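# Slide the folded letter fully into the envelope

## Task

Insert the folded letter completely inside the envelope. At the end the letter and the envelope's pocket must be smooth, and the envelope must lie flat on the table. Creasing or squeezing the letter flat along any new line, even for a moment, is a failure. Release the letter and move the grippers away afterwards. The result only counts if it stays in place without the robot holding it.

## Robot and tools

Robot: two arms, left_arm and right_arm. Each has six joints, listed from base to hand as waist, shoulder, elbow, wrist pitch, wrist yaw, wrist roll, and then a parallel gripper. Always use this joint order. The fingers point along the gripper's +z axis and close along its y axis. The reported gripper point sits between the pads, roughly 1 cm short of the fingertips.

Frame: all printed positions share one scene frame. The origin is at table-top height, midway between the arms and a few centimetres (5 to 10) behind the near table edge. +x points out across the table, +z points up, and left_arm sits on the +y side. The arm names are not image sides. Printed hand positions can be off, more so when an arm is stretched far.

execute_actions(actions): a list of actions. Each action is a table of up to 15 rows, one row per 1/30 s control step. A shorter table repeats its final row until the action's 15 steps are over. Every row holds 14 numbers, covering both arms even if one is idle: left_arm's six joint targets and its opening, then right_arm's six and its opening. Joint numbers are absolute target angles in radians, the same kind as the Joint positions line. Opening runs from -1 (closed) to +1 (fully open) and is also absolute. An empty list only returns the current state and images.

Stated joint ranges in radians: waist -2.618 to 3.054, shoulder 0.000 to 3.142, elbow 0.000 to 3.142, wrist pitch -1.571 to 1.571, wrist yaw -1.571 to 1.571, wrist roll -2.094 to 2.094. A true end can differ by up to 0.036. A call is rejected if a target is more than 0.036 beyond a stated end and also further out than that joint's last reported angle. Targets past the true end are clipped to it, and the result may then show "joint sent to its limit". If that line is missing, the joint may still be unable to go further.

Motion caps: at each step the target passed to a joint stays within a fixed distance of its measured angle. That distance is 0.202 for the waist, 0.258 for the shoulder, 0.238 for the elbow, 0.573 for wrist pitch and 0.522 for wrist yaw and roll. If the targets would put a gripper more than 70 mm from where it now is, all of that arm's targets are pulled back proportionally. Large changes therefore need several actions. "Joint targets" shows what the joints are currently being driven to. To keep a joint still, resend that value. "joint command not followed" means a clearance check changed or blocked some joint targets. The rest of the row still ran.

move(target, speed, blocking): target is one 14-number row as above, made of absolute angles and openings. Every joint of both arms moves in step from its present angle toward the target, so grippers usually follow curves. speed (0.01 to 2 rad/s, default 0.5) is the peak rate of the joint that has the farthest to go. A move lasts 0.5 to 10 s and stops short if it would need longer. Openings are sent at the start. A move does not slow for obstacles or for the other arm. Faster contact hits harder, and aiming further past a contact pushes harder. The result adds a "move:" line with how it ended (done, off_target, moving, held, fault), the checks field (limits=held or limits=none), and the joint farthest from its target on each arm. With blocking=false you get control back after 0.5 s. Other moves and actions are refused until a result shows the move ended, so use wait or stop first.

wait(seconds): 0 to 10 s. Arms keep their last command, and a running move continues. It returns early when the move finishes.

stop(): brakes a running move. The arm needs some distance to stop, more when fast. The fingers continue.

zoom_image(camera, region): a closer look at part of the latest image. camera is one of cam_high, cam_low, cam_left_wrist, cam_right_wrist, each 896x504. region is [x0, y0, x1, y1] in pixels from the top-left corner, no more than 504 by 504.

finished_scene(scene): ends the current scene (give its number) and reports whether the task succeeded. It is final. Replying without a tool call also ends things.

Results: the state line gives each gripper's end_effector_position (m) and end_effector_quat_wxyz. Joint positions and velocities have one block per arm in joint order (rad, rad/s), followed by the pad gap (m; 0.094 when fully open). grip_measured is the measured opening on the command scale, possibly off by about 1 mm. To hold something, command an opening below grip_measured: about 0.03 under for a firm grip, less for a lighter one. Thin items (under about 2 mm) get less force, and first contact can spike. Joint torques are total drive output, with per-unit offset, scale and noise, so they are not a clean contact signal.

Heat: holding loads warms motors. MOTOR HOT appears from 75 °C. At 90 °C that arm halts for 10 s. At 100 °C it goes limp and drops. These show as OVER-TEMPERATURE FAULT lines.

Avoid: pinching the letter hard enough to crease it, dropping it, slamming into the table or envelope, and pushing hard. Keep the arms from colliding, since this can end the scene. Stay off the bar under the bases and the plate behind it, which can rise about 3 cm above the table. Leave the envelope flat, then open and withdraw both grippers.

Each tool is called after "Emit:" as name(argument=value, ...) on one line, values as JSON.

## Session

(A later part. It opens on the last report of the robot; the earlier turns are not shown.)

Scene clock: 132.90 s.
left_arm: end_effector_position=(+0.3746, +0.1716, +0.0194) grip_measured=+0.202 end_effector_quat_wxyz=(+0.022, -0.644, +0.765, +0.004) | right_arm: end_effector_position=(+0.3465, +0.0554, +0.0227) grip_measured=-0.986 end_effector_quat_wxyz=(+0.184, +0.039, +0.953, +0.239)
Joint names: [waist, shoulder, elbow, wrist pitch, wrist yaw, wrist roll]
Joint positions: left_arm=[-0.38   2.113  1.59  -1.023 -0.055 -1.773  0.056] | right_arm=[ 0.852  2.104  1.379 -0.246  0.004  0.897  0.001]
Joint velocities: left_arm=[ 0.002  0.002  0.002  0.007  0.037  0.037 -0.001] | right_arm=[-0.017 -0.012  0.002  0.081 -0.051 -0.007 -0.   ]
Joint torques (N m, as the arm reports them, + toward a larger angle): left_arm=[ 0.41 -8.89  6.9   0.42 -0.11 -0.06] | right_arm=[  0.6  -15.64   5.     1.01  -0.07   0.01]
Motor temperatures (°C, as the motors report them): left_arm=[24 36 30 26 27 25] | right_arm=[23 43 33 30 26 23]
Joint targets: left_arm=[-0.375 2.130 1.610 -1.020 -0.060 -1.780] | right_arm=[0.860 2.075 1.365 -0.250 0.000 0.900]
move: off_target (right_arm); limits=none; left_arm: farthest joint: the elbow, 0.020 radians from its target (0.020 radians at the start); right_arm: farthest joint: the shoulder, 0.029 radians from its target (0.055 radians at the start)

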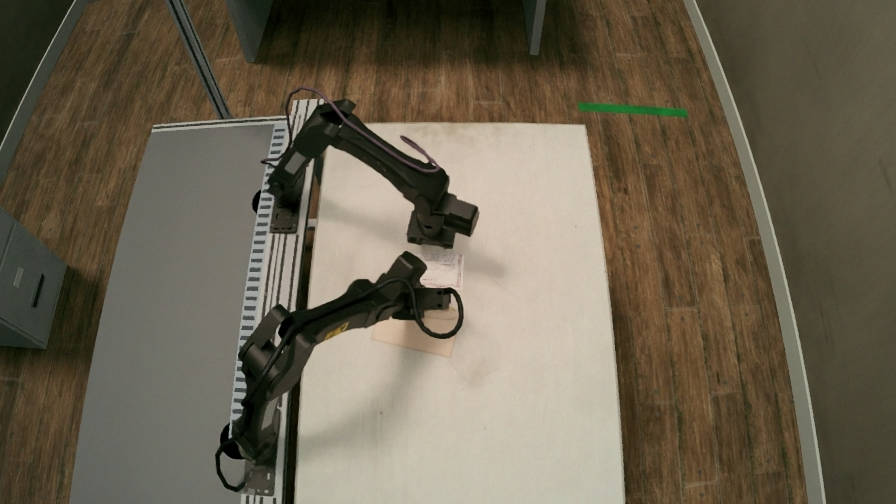

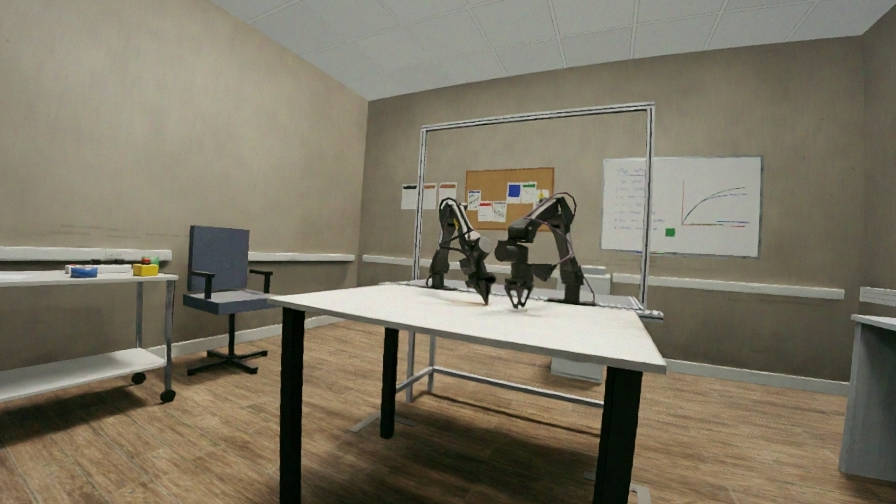

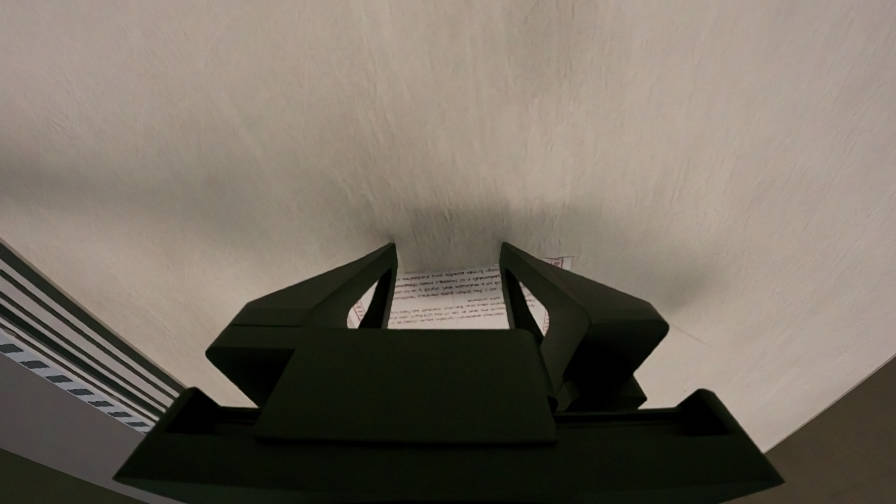

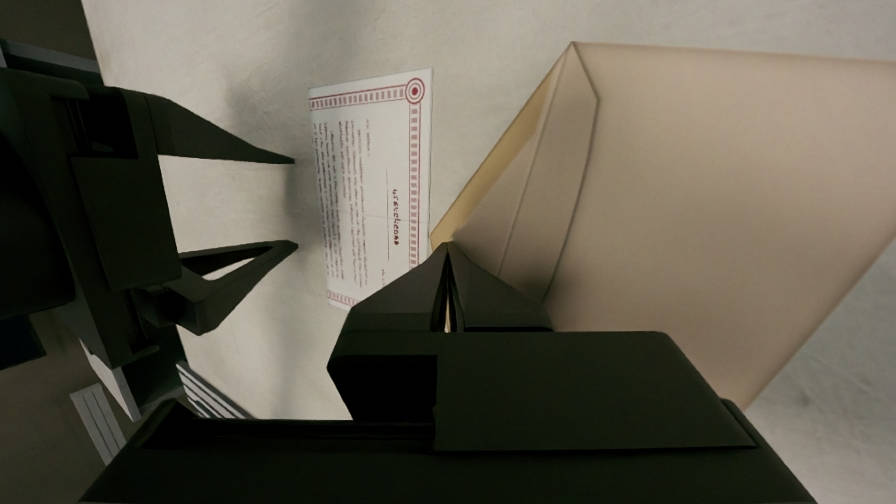

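Emit:
execute_actions(actions=[[[-0.38,2.16,1.6,-1.015,-0.05,-1.78,0.2,0.86,2.12,1.365,-0.25,0,0.9,-1]],[[-0.39,2.188,1.6,-1.01,-0.04,-1.79,0.2,0.86,2.15,1.365,-0.25,0,0.9,-1]],[[-0.40,2.19,1.605,-1.01,-0.04,-1.80,0.2,0.86,2.155,1.365,-0.25,0,0.9,-1]],[[-0.41,2.193,1.61,-1.012,-0.04,-1.81,0.2,0.86,2.155,1.365,-0.25,0,0.9,-1]],[[-0.42,2.197,1.615,-1.014,-0.04,-1.82,0.2,0.86,2.155,1.365,-0.25,0,0.9,-1]],[[-0.43,2.20,1.62,-1.016,-0.04,-1.83,0.2,0.86,2.155,1.365,-0.25,0,0.9,-1]],[[-0.44,2.204,1.626,-1.018,-0.04,-1.84,0.2,0.86,2.155,1.365,-0.25,0,0.9,-1]],[[-0.45,2.208,1.632,-1.02,-0.04,-1.85,0.2,0.86,2.155,1.365,-0.25,0,0.9,-1]]])

Emit:
zoom_image(camera="cam_right_wrist", region=[240, 30, 620, 330])

Scene clock: 143.63 s.
left_arm: end_effector_position=(+0.3732, +0.1460, +0.0098) grip_measured=+0.202 end_effector_quat_wxyz=(+0.018, -0.647, +0.762, +0.003) | right_arm: end_effector_position=(+0.3480, +0.0574, +0.0190) grip_measured=-0.986 end_effector_quat_wxyz=(+0.185, +0.040, +0.952, +0.242)
Joint names: [waist, shoulder, elbow, wrist pitch, wrist yaw, wrist roll]
Joint positions: left_arm=[-0.435  2.16   1.624 -1.016 -0.049 -1.837  0.056] | right_arm=[ 0.852  2.117  1.379 -0.228  0.003  0.899  0.001]
Joint velocities: left_arm=[ 0.002 -0.012  0.002 -0.037 -0.051  0.051 -0.001] | right_arm=[-0.002 -0.007 -0.007  0.007 -0.022 -0.037  0.001]
Joint torques (N m, as the arm reports them, + toward a larger angle): left_arm=[-1.31 -7.24  5.91  0.32  0.06 -0.12] | right_arm=[ 0.58 -9.86  4.98  0.86 -0.06  0.02]
Motor temperatures (°C, as the motors report them): left_arm=[24 36 31 26 27 25] | right_arm=[23 45 32 30 26 23]
Joint targets: left_arm=[-0.450 2.208 1.632 -1.020 -0.040 -1.850] | right_arm=[0.860 2.155 1.365 -0.250 0.000 0.900]

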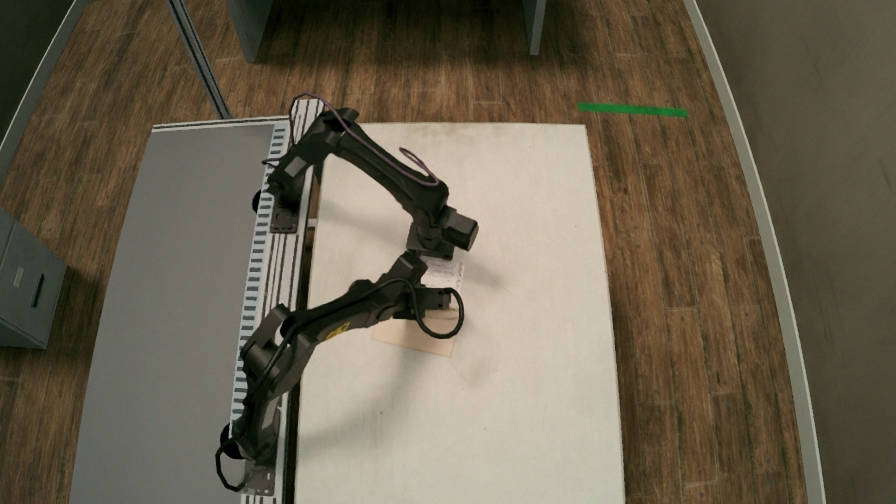

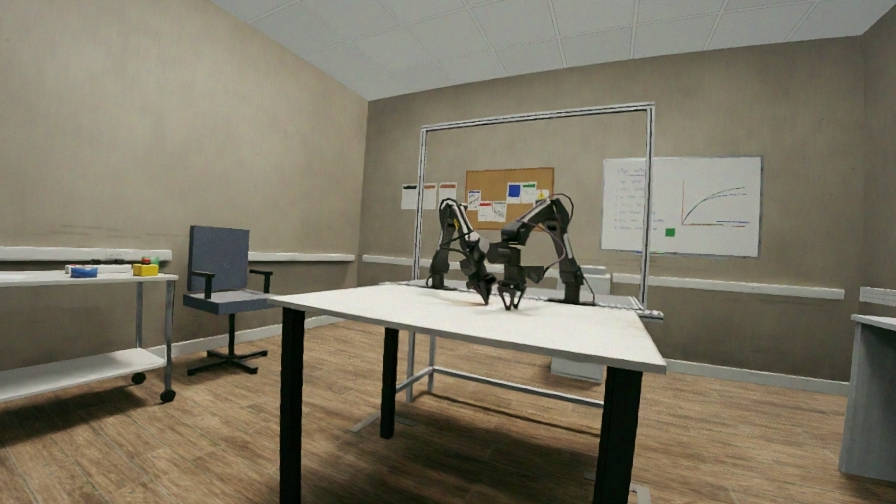

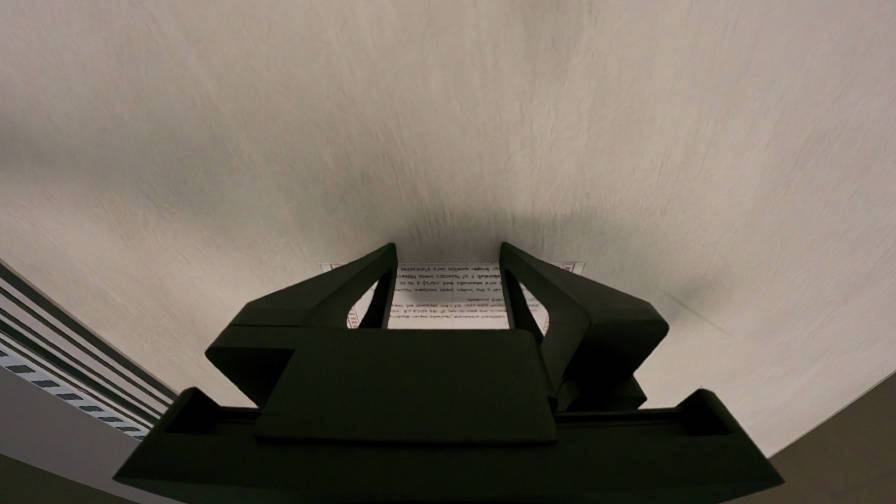

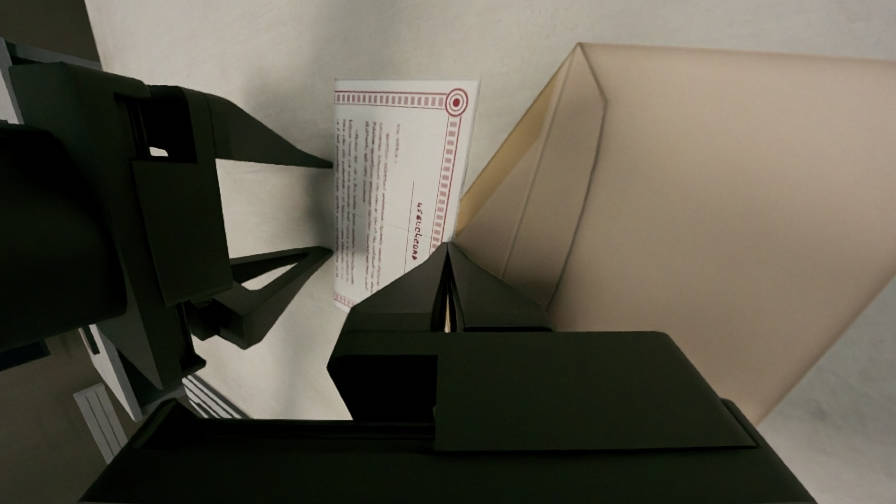

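Region (240, 30, 620, 330) of cam_right_wrist's 896x504 image, scaled by 1.326, with more detail than that image has; it fills the top 398 rows of this view, and the rest is white.

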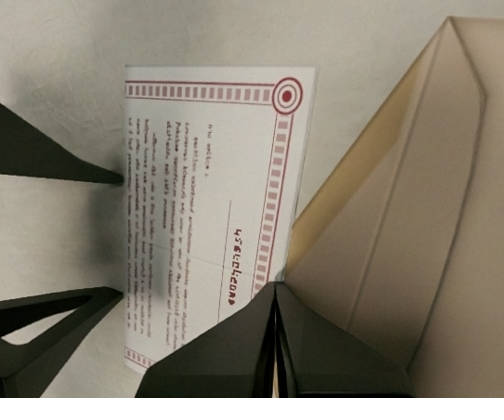

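Emit:
execute_actions(actions=[[[-0.45,2.208,1.632,-1.02,-0.04,-1.85,0.2,0.86,2.05,1.36,-0.26,0,0.9,-1]],[[-0.45,2.208,1.632,-1.02,-0.04,-1.85,0.2,0.87,1.94,1.29,-0.33,0,0.9,-1]],[[-0.45,2.208,1.632,-1.02,-0.04,-1.85,0.2,0.89,1.84,1.2,-0.42,0,0.8,-1]],[[-0.45,2.208,1.632,-1.02,-0.04,-1.85,0.2,0.91,1.76,1.12,-0.5,0,0.7,-1]],[[-0.45,2.208,1.632,-1.02,-0.04,-1.85,0.2,0.915,1.75,1.075,-0.53,0,0.6,-1]],[[-0.45,2.208,1.632,-1.02,-0.04,-1.85,0.2,0.915,1.75,1.075,-0.53,0,0.6,-1]]])

Scene clock: 157.90 s.
left_arm: end_effector_position=(+0.3732, +0.1460, +0.0098) grip_measured=+0.202 end_effector_quat_wxyz=(+0.018, -0.647, +0.762, +0.003) | right_arm: end_effector_position=(+0.2455, -0.0294, +0.0340) grip_measured=-0.986 end_effector_quat_wxyz=(+0.126, -0.126, +0.974, +0.137)
Joint names: [waist, shoulder, elbow, wrist pitch, wrist yaw, wrist roll]
Joint positions: left_arm=[-0.435  2.16   1.624 -1.016 -0.049 -1.837  0.056] | right_arm=[ 0.896  1.772  1.084 -0.524  0.003  0.606  0.001]
Joint velocities: left_arm=[-0.012  0.002 -0.007 -0.022 -0.022  0.007 -0.001] | right_arm=[-0.022  0.027 -0.027 -0.007 -0.007 -0.007  0.   ]
Joint torques (N m, as the arm reports them, + toward a larger angle): left_arm=[-1.34 -7.23  5.91  0.32  0.04 -0.11] | right_arm=[  1.32 -11.16   5.12   0.67  -0.06  -0.07]
Motor temperatures (°C, as the motors report them): left_arm=[24 36 30 26 27 25] | right_arm=[23 44 31 30 26 23]
Joint targets: left_arm=[-0.450 2.208 1.632 -1.020 -0.040 -1.850] | right_arm=[0.915 1.750 1.075 -0.530 0.000 0.600]

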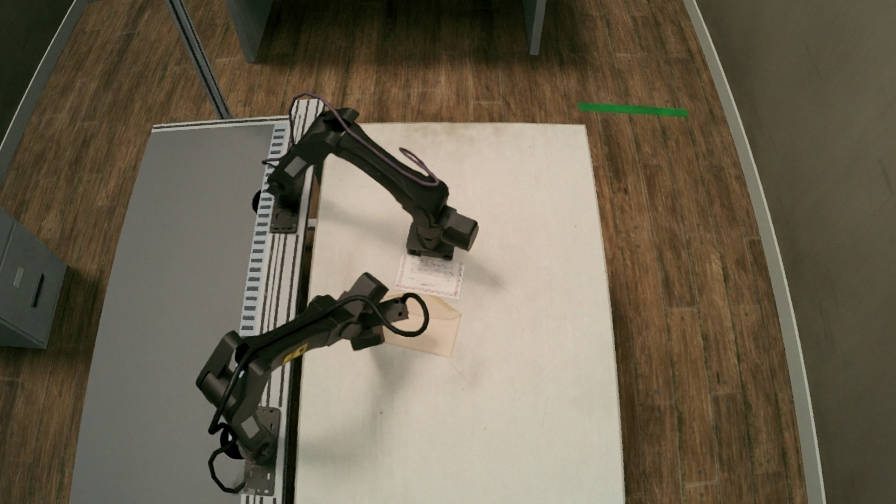

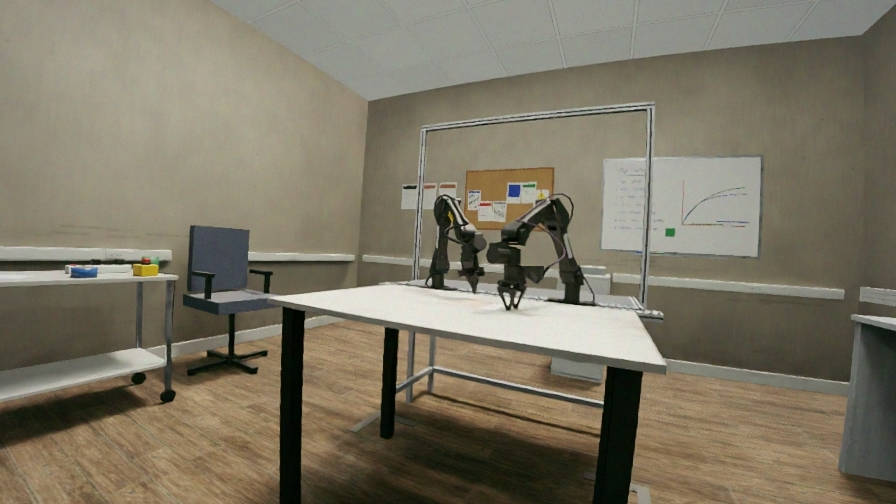

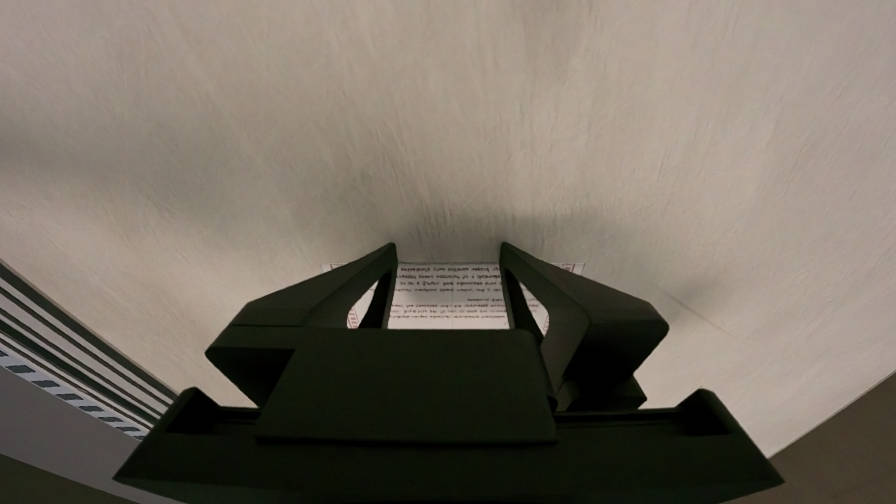

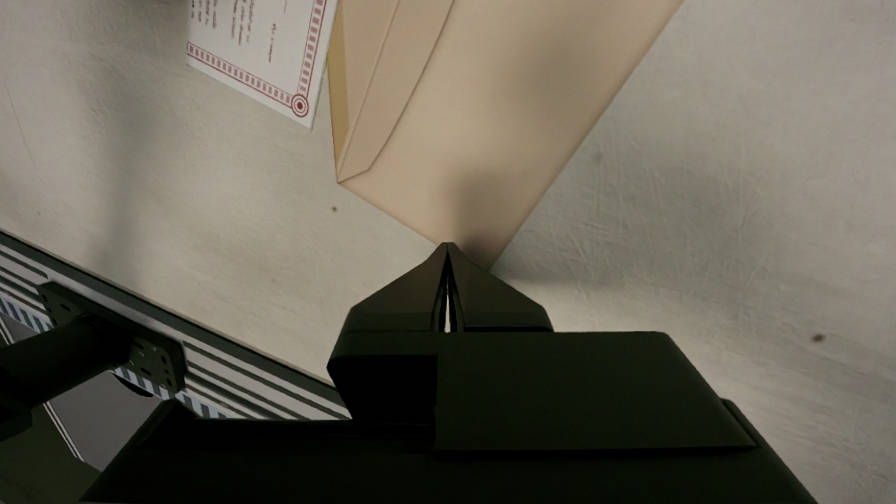

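Emit:
execute_actions(actions=[[[-0.45,2.208,1.632,-1.02,-0.04,-1.85,0.2,0.87,1.80,1.075,-0.53,0,0.6,-1]],[[-0.45,2.208,1.632,-1.02,-0.04,-1.85,0.2,0.87,1.835,1.075,-0.53,0,0.6,-1]],[[-0.45,2.208,1.62,-1.02,-0.04,-1.85,0.2,0.87,1.86,1.075,-0.53,0,0.6,-1]],[[-0.46,2.208,1.62,-1.02,-0.04,-1.855,0.2,0.87,1.865,1.075,-0.53,0,0.6,-1]],[[-0.47,2.208,1.62,-1.02,-0.04,-1.86,0.2,0.87,1.865,1.075,-0.53,0,0.6,-1]],[[-0.48,2.208,1.62,-1.02,-0.04,-1.87,0.2,0.87,1.865,1.075,-0.53,0,0.6,-1]],[[-0.49,2.208,1.62,-1.02,-0.04,-1.88,0.2,0.87,1.865,1.075,-0.53,0,0.6,-1]],[[-0.50,2.208,1.62,-1.02,-0.04,-1.89,0.2,0.87,1.865,1.075,-0.53,0,0.6,-1]],[[-0.51,2.208,1.62,-1.02,-0.04,-1.90,0.2,0.87,1.865,1.075,-0.53,0,0.6,-1]],[[-0.52,2.208,1.62,-1.02,-0.04,-1.91,0.2,0.87,1.865,1.075,-0.53,0,0.6,-1]]])

Emit:
zoom_image(camera="cam_high", region=[360, 240, 500, 370])

Scene clock: 171.17 s.
left_arm: end_effector_position=(+0.3604, +0.1191, +0.0102) grip_measured=+0.202 end_effector_quat_wxyz=(+0.019, -0.643, +0.766, +0.001) | right_arm: end_effector_position=(+0.2487, -0.0367, +0.0156) grip_measured=-0.986 end_effector_quat_wxyz=(+0.110, -0.117, +0.980, +0.121)
Joint names: [waist, shoulder, elbow, wrist pitch, wrist yaw, wrist roll]
Joint positions: left_arm=[-0.508  2.16   1.624 -1.016 -0.049 -1.899  0.056] | right_arm=[ 0.875  1.823  1.084 -0.52   0.002  0.606  0.001]
Joint velocities: left_arm=[ 0.002  0.002 -0.002 -0.125  0.066  0.022  0.001] | right_arm=[ 0.012  0.002  0.002 -0.037 -0.095  0.037  0.001]
Joint torques (N m, as the arm reports them, + toward a larger angle): left_arm=[-1.16 -7.26  5.02  0.33  0.03 -0.06] | right_arm=[-0.33 -5.84  4.96  0.57 -0.05 -0.07]
Motor temperatures (°C, as the motors report them): left_arm=[24 35 30 26 27 25] | right_arm=[23 43 31 29 26 23]
Joint targets: left_arm=[-0.520 2.208 1.620 -1.020 -0.040 -1.910] | right_arm=[0.870 1.865 1.075 -0.530 -0.000 0.600]

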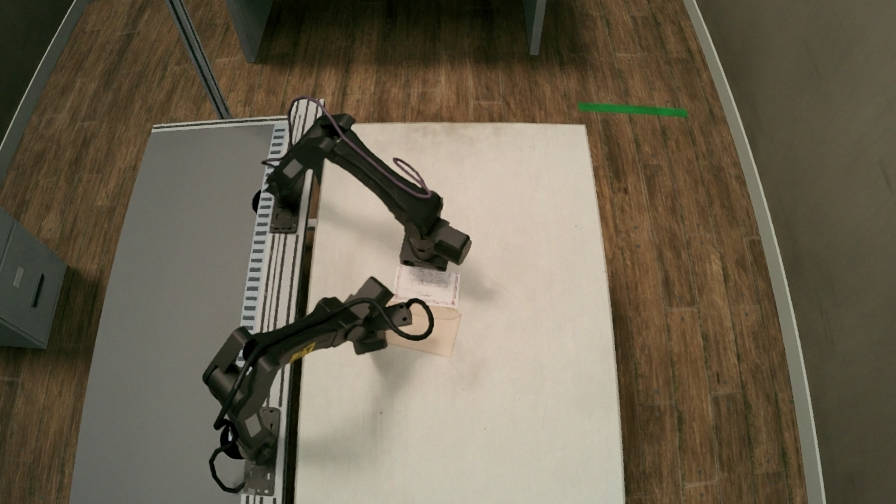

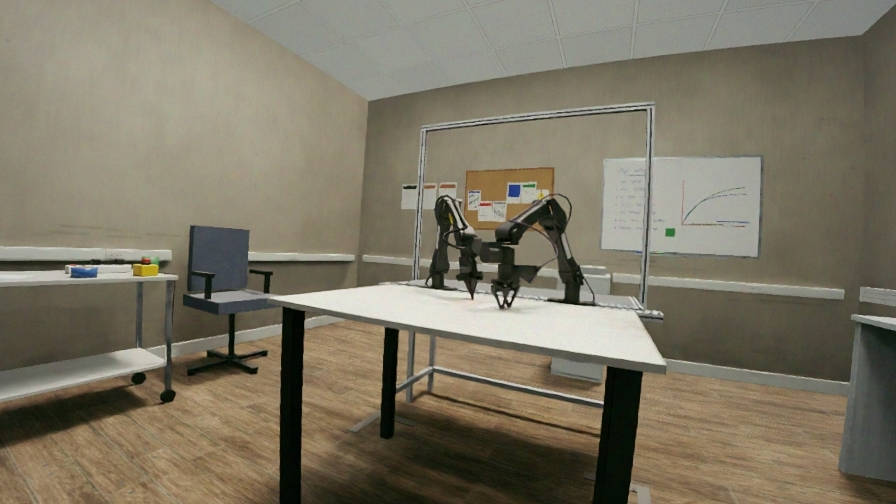

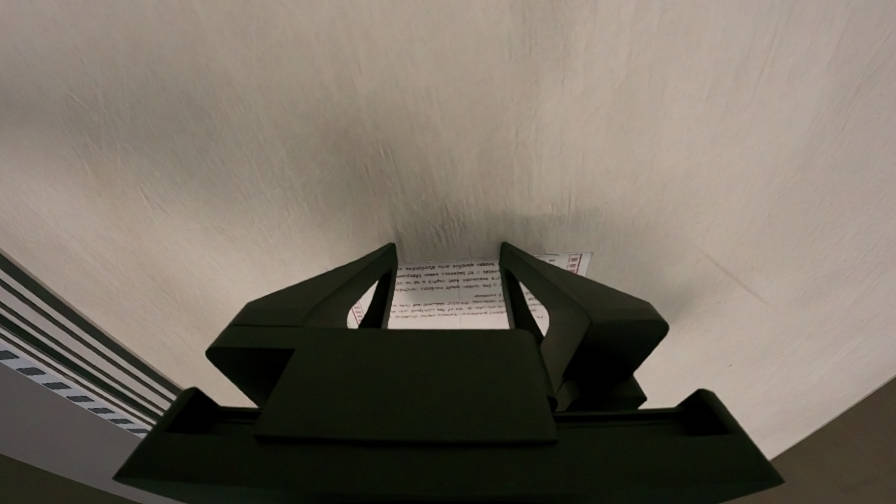

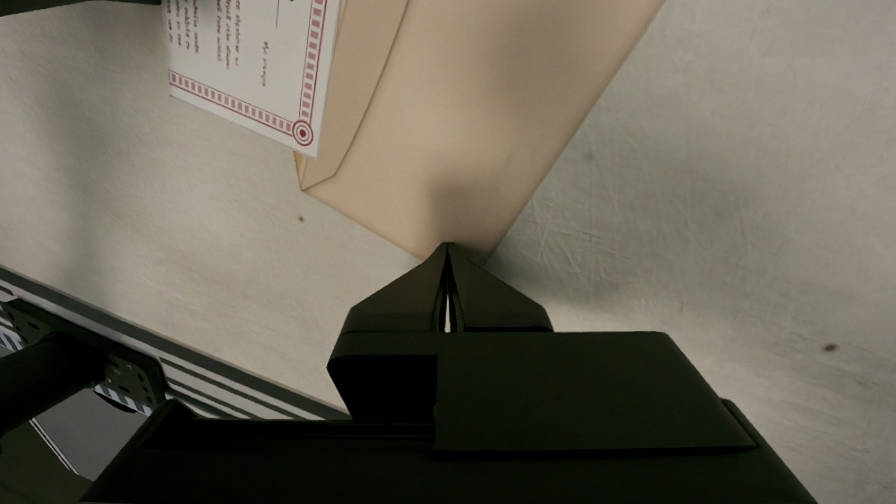

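Region (360, 240, 500, 370) of cam_high's 896x504 image, scaled by 3.600, with more detail than that image has; it fills the top 468 rows of this view, and the rest is white.

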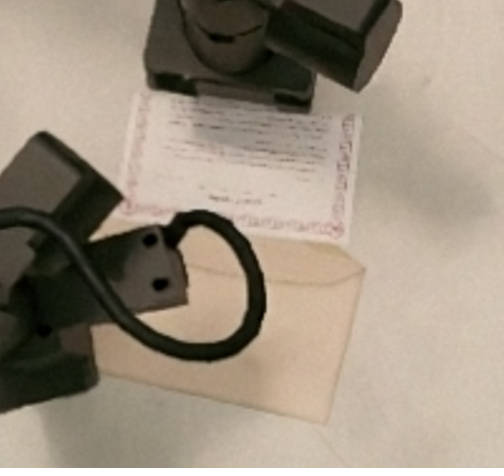

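Emit:
execute_actions(actions=[[[-0.48,2.17,1.63,-1.03,-0.05,-1.87,0.2,0.87,1.865,1.075,-0.53,0,0.6,-1]],[[-0.48,2.18,1.655,-1.065,-0.05,-1.86,0.2,0.87,1.865,1.075,-0.53,0,0.6,-1]],[[-0.495,2.215,1.655,-1.065,-0.05,-1.87,0.2,0.87,1.865,1.075,-0.53,0,0.6,-1]],[[-0.51,2.218,1.657,-1.065,-0.05,-1.88,0.2,0.87,1.865,1.075,-0.53,0,0.6,-1]],[[-0.52,2.221,1.66,-1.065,-0.05,-1.89,0.2,0.87,1.865,1.075,-0.53,0,0.6,-1]],[[-0.53,2.224,1.665,-1.067,-0.05,-1.90,0.2,0.87,1.865,1.075,-0.53,0,0.6,-1]],[[-0.54,2.227,1.67,-1.069,-0.05,-1.91,0.2,0.87,1.865,1.075,-0.53,0,0.6,-1]],[[-0.55,2.23,1.675,-1.071,-0.05,-1.92,0.2,0.87,1.865,1.075,-0.53,0,0.6,-1]],[[-0.56,2.233,1.68,-1.073,-0.05,-1.93,0.2,0.87,1.865,1.075,-0.53,0,0.6,-1]],[[-0.57,2.236,1.685,-1.075,-0.05,-1.94,0.2,0.87,1.865,1.075,-0.53,0,0.6,-1]]])

Emit:
zoom_image(camera="cam_high", region=[360, 240, 500, 370])

Scene clock: 187.07 s.
left_arm: end_effector_position=(+0.3562, +0.1045, +0.0100) grip_measured=+0.202 end_effector_quat_wxyz=(+0.019, -0.638, +0.770, +0.010) | right_arm: end_effector_position=(+0.2487, -0.0367, +0.0156) grip_measured=-0.986 end_effector_quat_wxyz=(+0.110, -0.117, +0.980, +0.121)
Joint names: [waist, shoulder, elbow, wrist pitch, wrist yaw, wrist roll]
Joint positions: left_arm=[-0.547  2.19   1.671 -1.05  -0.057 -1.925  0.056] | right_arm=[ 0.875  1.823  1.084 -0.52   0.002  0.606  0.001]
Joint velocities: left_arm=[ 0.002 -0.002 -0.002 -0.022 -0.007  0.051  0.001] | right_arm=[-0.007 -0.012 -0.017 -0.037 -0.037  0.037 -0.   ]
Joint torques (N m, as the arm reports them, + toward a larger angle): left_arm=[-1.2  -7.75  6.03  0.08  0.   -0.04] | right_arm=[-0.33 -5.85  4.94  0.58 -0.05 -0.07]
Motor temperatures (°C, as the motors report them): left_arm=[24 36 30 26 27 25] | right_arm=[23 40 30 28 26 23]
Joint targets: left_arm=[-0.560 2.233 1.680 -1.073 -0.050 -1.930] | right_arm=[0.870 1.865 1.075 -0.530 0.000 0.600]

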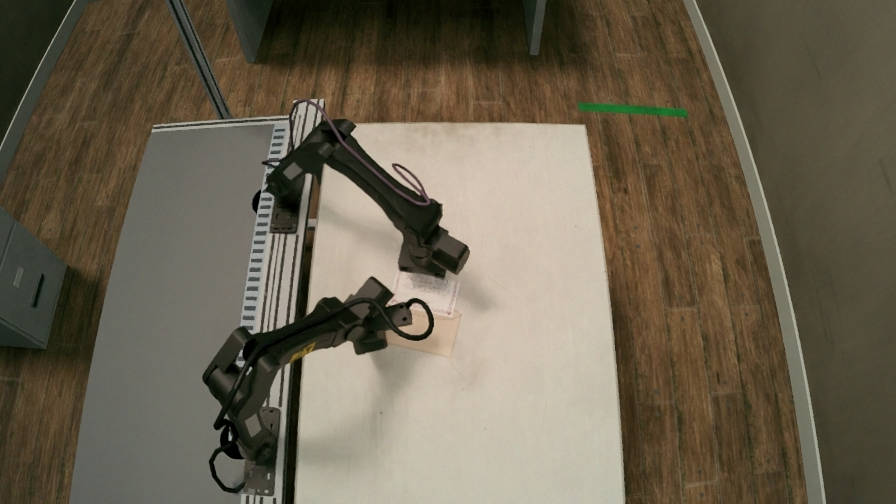

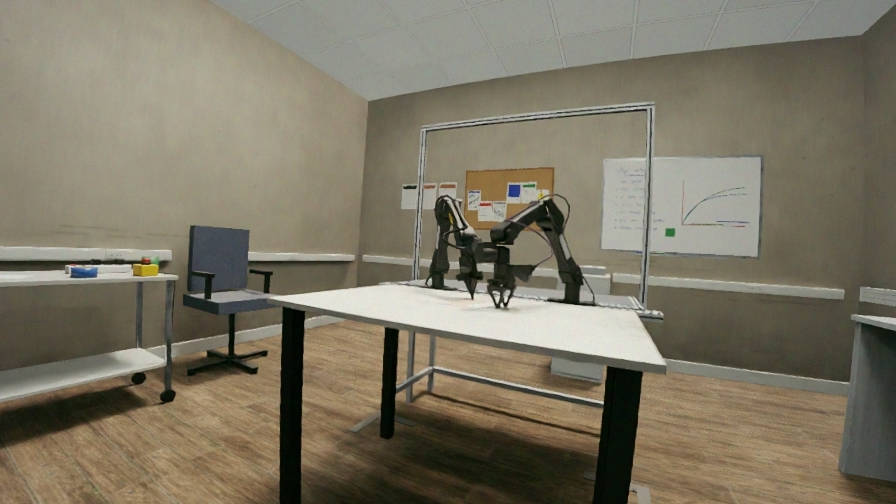

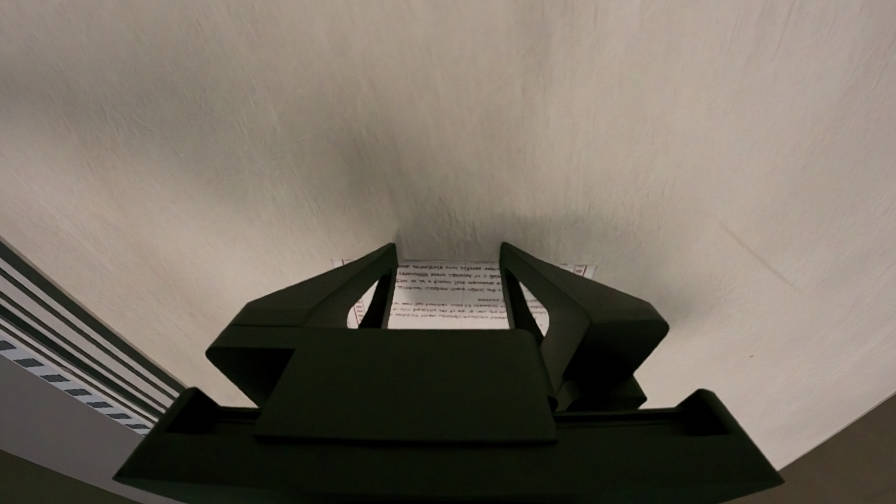

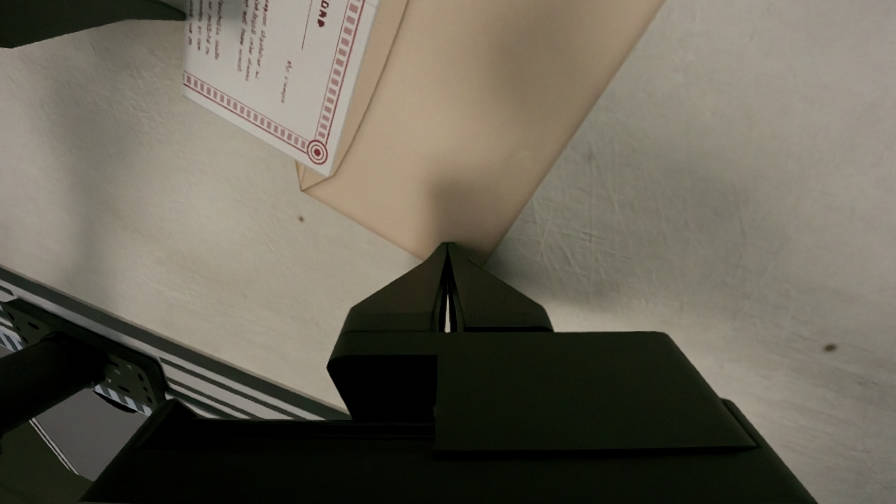

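Region (360, 240, 500, 370) of cam_high's 896x504 image, scaled by 3.600, with more detail than that image has; it fills the top 468 rows of this view, and the rest is white.

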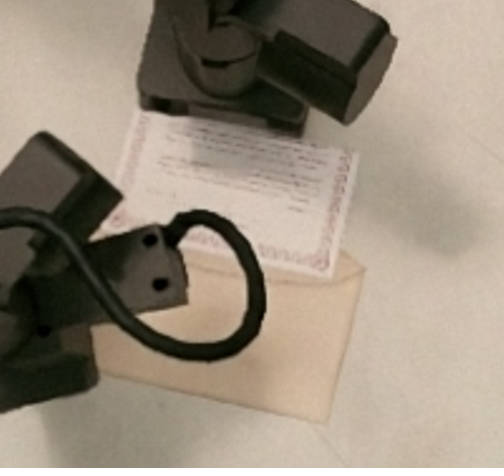

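Emit:
execute_actions(actions=[[[-0.569,2.24,1.69,-1.07,-0.05,-1.95,0.2,0.87,1.865,1.075,-0.53,0,0.6,-1]],[[-0.578,2.246,1.70,-1.073,-0.05,-1.96,0.2,0.87,1.865,1.075,-0.53,0,0.6,-1]],[[-0.587,2.252,1.71,-1.077,-0.05,-1.97,0.2,0.87,1.865,1.075,-0.53,0,0.6,-1]]])

Emit:
zoom_image(camera="cam_high", region=[360, 240, 500, 370])

Emit:
zoom_image(camera="cam_right_wrist", region=[160, 0, 460, 220])

Scene clock: 195.37 s.
left_arm: end_effector_position=(+0.3552, +0.0924, +0.0101) grip_measured=+0.202 end_effector_quat_wxyz=(+0.020, -0.642, +0.767, +0.008) | right_arm: end_effector_position=(+0.2487, -0.0367, +0.0156) grip_measured=-0.986 end_effector_quat_wxyz=(+0.110, -0.117, +0.980, +0.121)
Joint names: [waist, shoulder, elbow, wrist pitch, wrist yaw, wrist roll]
Joint positions: left_arm=[-0.573  2.208  1.701 -1.059 -0.058 -1.961  0.056] | right_arm=[ 0.875  1.823  1.084 -0.52   0.002  0.606  0.001]
Joint velocities: left_arm=[0.002 0.012 0.007 0.066 0.051 0.037 0.   ] | right_arm=[-0.002 -0.017  0.007 -0.066  0.037 -0.051  0.001]
Joint torques (N m, as the arm reports them, + toward a larger angle): left_arm=[-1.21 -7.86  6.08  0.14  0.03 -0.08] | right_arm=[-0.33 -5.82  4.94  0.57 -0.05 -0.06]
Motor temperatures (°C, as the motors report them): left_arm=[24 36 30 26 27 25] | right_arm=[23 39 30 28 26 23]
Joint targets: left_arm=[-0.587 2.252 1.710 -1.077 -0.050 -1.970] | right_arm=[0.870 1.865 1.075 -0.530 -0.000 0.600]

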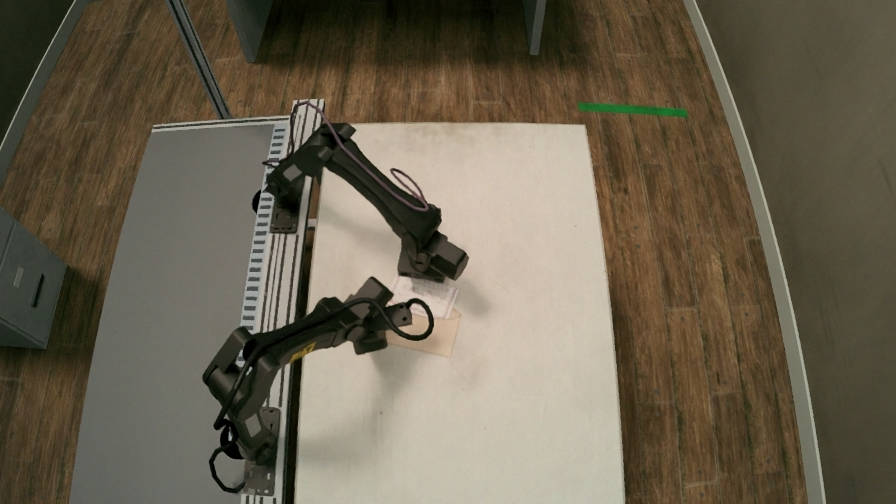

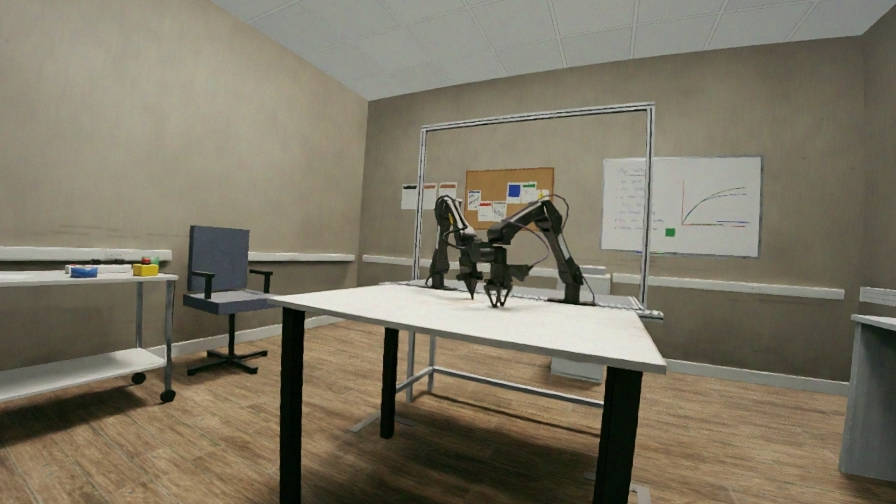

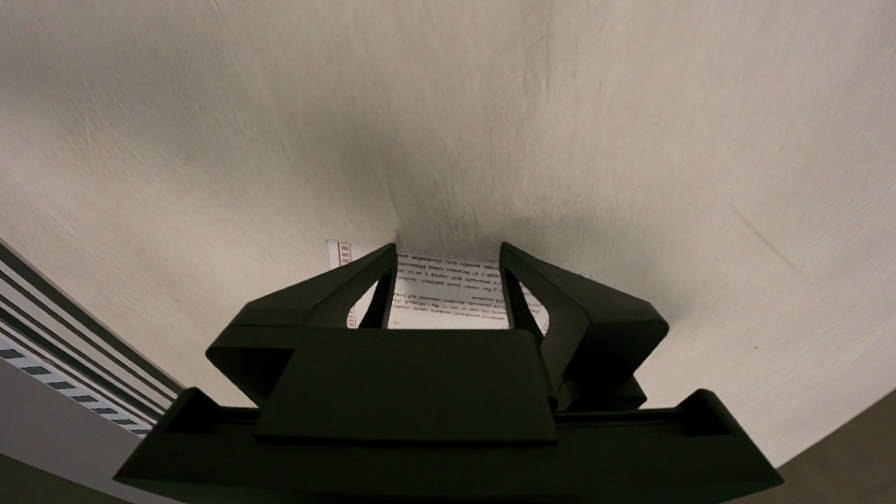

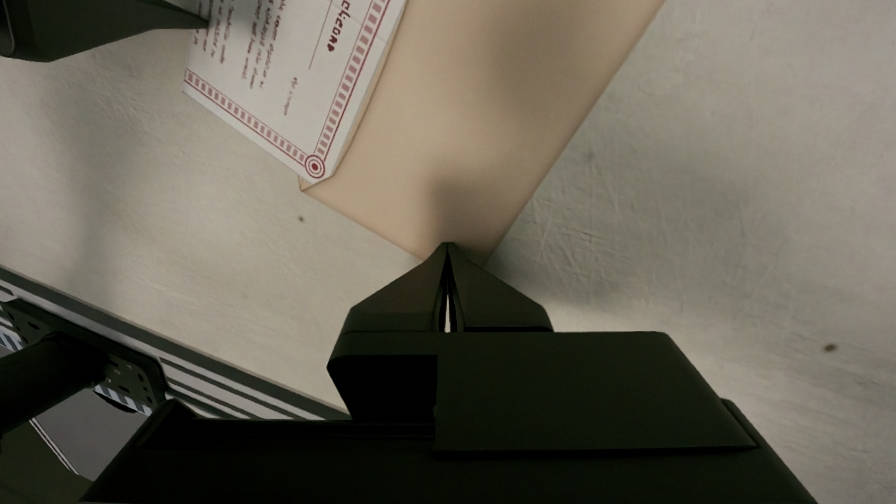

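Region (360, 240, 500, 370) of cam_high's 896x504 image, scaled by 3.600, with more detail than that image has; it fills the top 468 rows of this view, and the rest is white.

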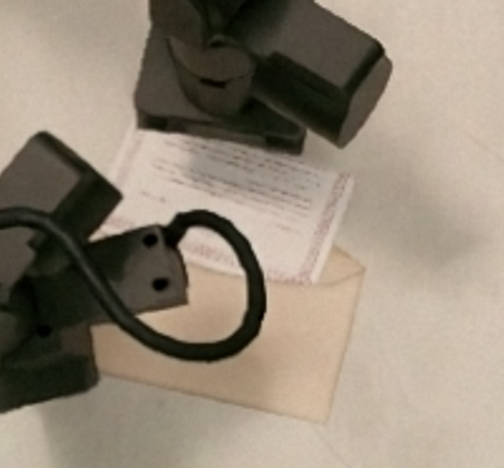

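Region (160, 0, 460, 220) of cam_right_wrist's 896x504 image, scaled by 1.680, with more detail than that image has; it fills the top 370 rows of this view, and the rest is white.

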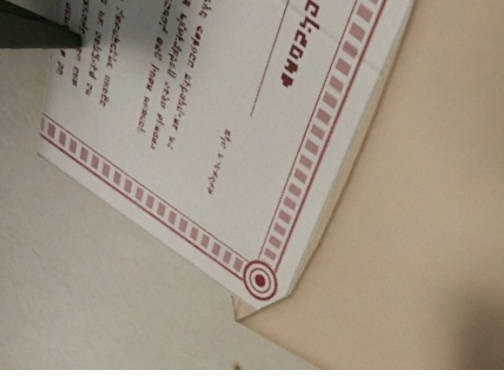

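Emit:
execute_actions(actions=[[[-0.56,2.17,1.70,-1.05,-0.05,-1.95,0.2,0.87,1.865,1.075,-0.53,0,0.6,-1]],[[-0.525,2.14,1.65,-1.02,-0.05,-1.93,0.2,0.87,1.865,1.075,-0.53,0,0.6,-1]],[[-0.525,2.20,1.65,-1.02,-0.05,-1.93,0.2,0.87,1.865,1.075,-0.53,0,0.6,-1]],[[-0.54,2.235,1.67,-1.025,-0.05,-1.945,0.2,0.87,1.865,1.075,-0.53,0,0.6,-1]],[[-0.555,2.24,1.68,-1.04,-0.05,-1.955,0.2,0.87,1.865,1.075,-0.53,0,0.6,-1]],[[-0.564,2.246,1.69,-1.05,-0.05,-1.965,0.2,0.87,1.865,1.075,-0.53,0,0.6,-1]],[[-0.573,2.252,1.70,-1.055,-0.05,-1.975,0.2,0.87,1.865,1.075,-0.53,0,0.6,-1]],[[-0.582,2.258,1.71,-1.06,-0.05,-1.985,0.2,0.87,1.865,1.075,-0.53,0,0.6,-1]]])

Emit:
zoom_image(camera="cam_high", region=[360, 240, 500, 370])

Scene clock: 208.23 s.
left_arm: end_effector_position=(+0.3578, +0.0931, +0.0099) grip_measured=+0.202 end_effector_quat_wxyz=(+0.020, -0.648, +0.761, +0.005) | right_arm: end_effector_position=(+0.2487, -0.0367, +0.0156) grip_measured=-0.986 end_effector_quat_wxyz=(+0.110, -0.117, +0.980, +0.121)
Joint names: [waist, shoulder, elbow, wrist pitch, wrist yaw, wrist roll]
Joint positions: left_arm=[-0.567  2.209  1.703 -1.054 -0.056 -1.972  0.056] | right_arm=[ 0.875  1.823  1.084 -0.52   0.002  0.606  0.001]
Joint velocities: left_arm=[-0.002 -0.012 -0.017  0.022  0.051  0.022 -0.001] | right_arm=[ 0.022  0.007  0.002  0.051 -0.037 -0.051  0.   ]
Joint torques (N m, as the arm reports them, + toward a larger angle): left_arm=[-1.36 -7.6   5.96  0.28  0.01 -0.12] | right_arm=[-0.33 -5.84  4.95  0.58 -0.05 -0.07]
Motor temperatures (°C, as the motors report them): left_arm=[24 36 31 26 27 25] | right_arm=[23 39 30 28 26 23]
Joint targets: left_arm=[-0.582 2.258 1.710 -1.060 -0.050 -1.985] | right_arm=[0.870 1.865 1.075 -0.530 0.000 0.600]

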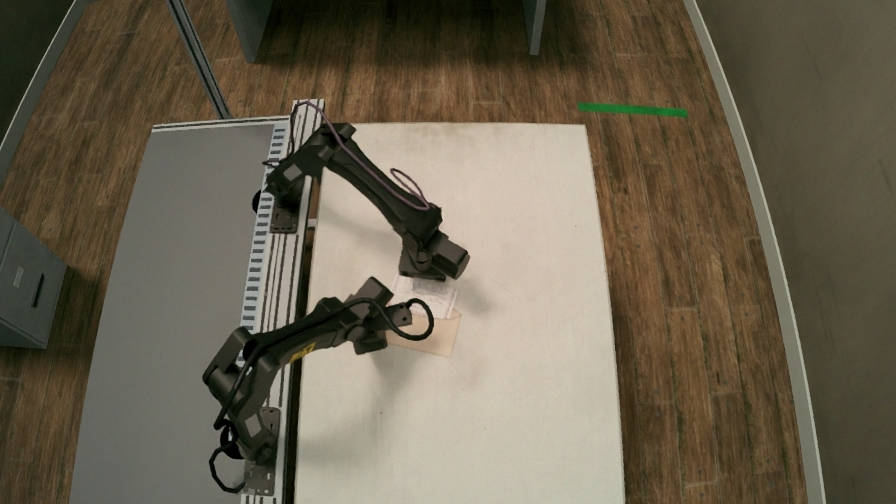

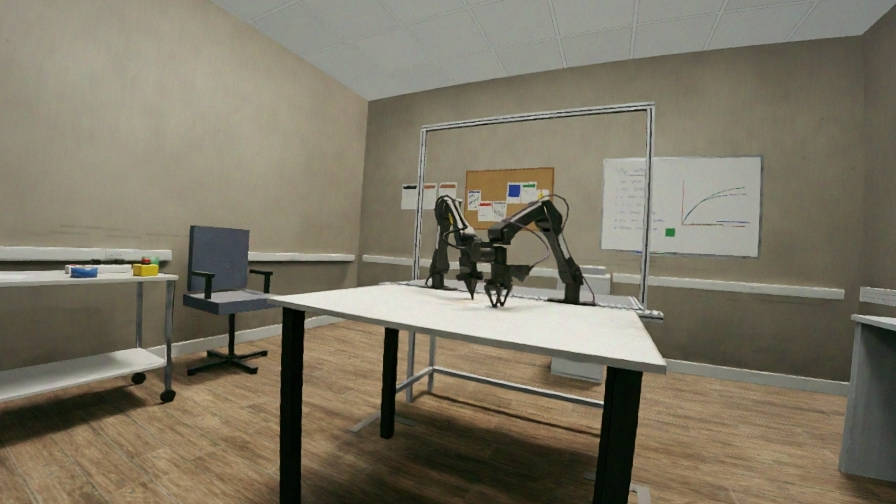

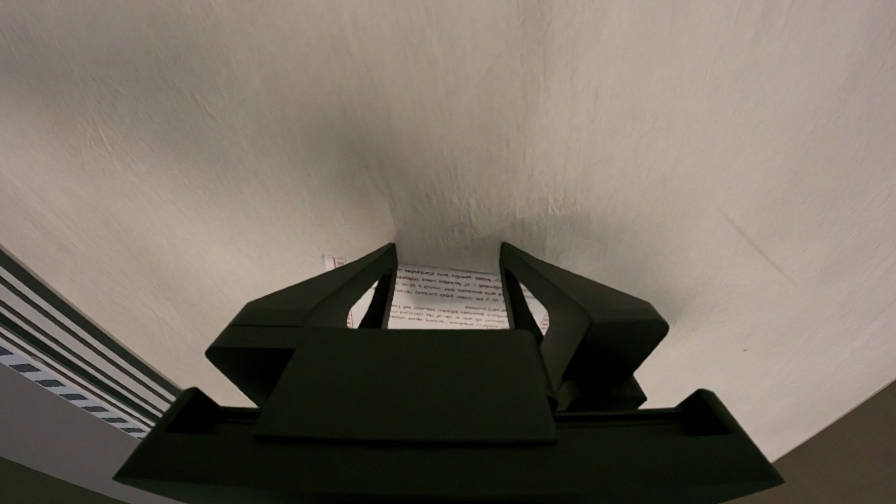

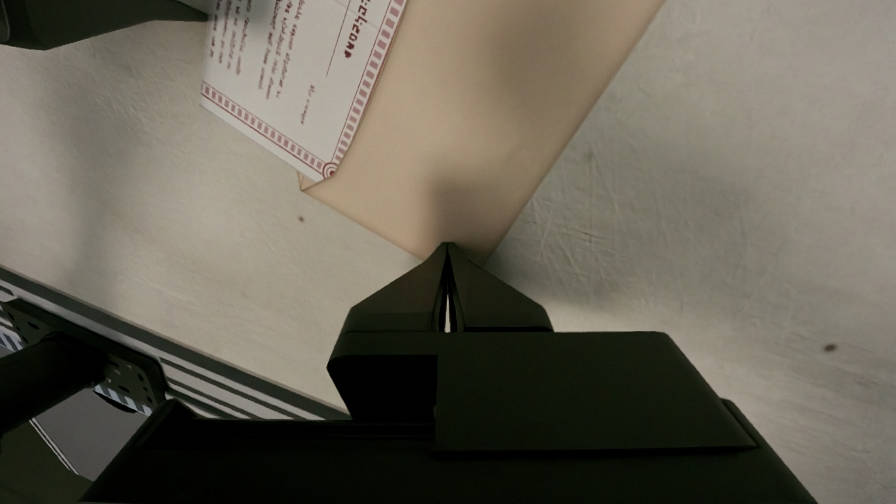

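Region (360, 240, 500, 370) of cam_high's 896x504 image, scaled by 3.600, with more detail than that image has; it fills the top 468 rows of this view, and the rest is white.

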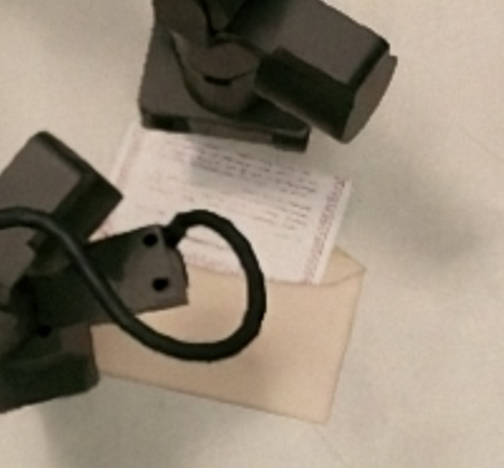

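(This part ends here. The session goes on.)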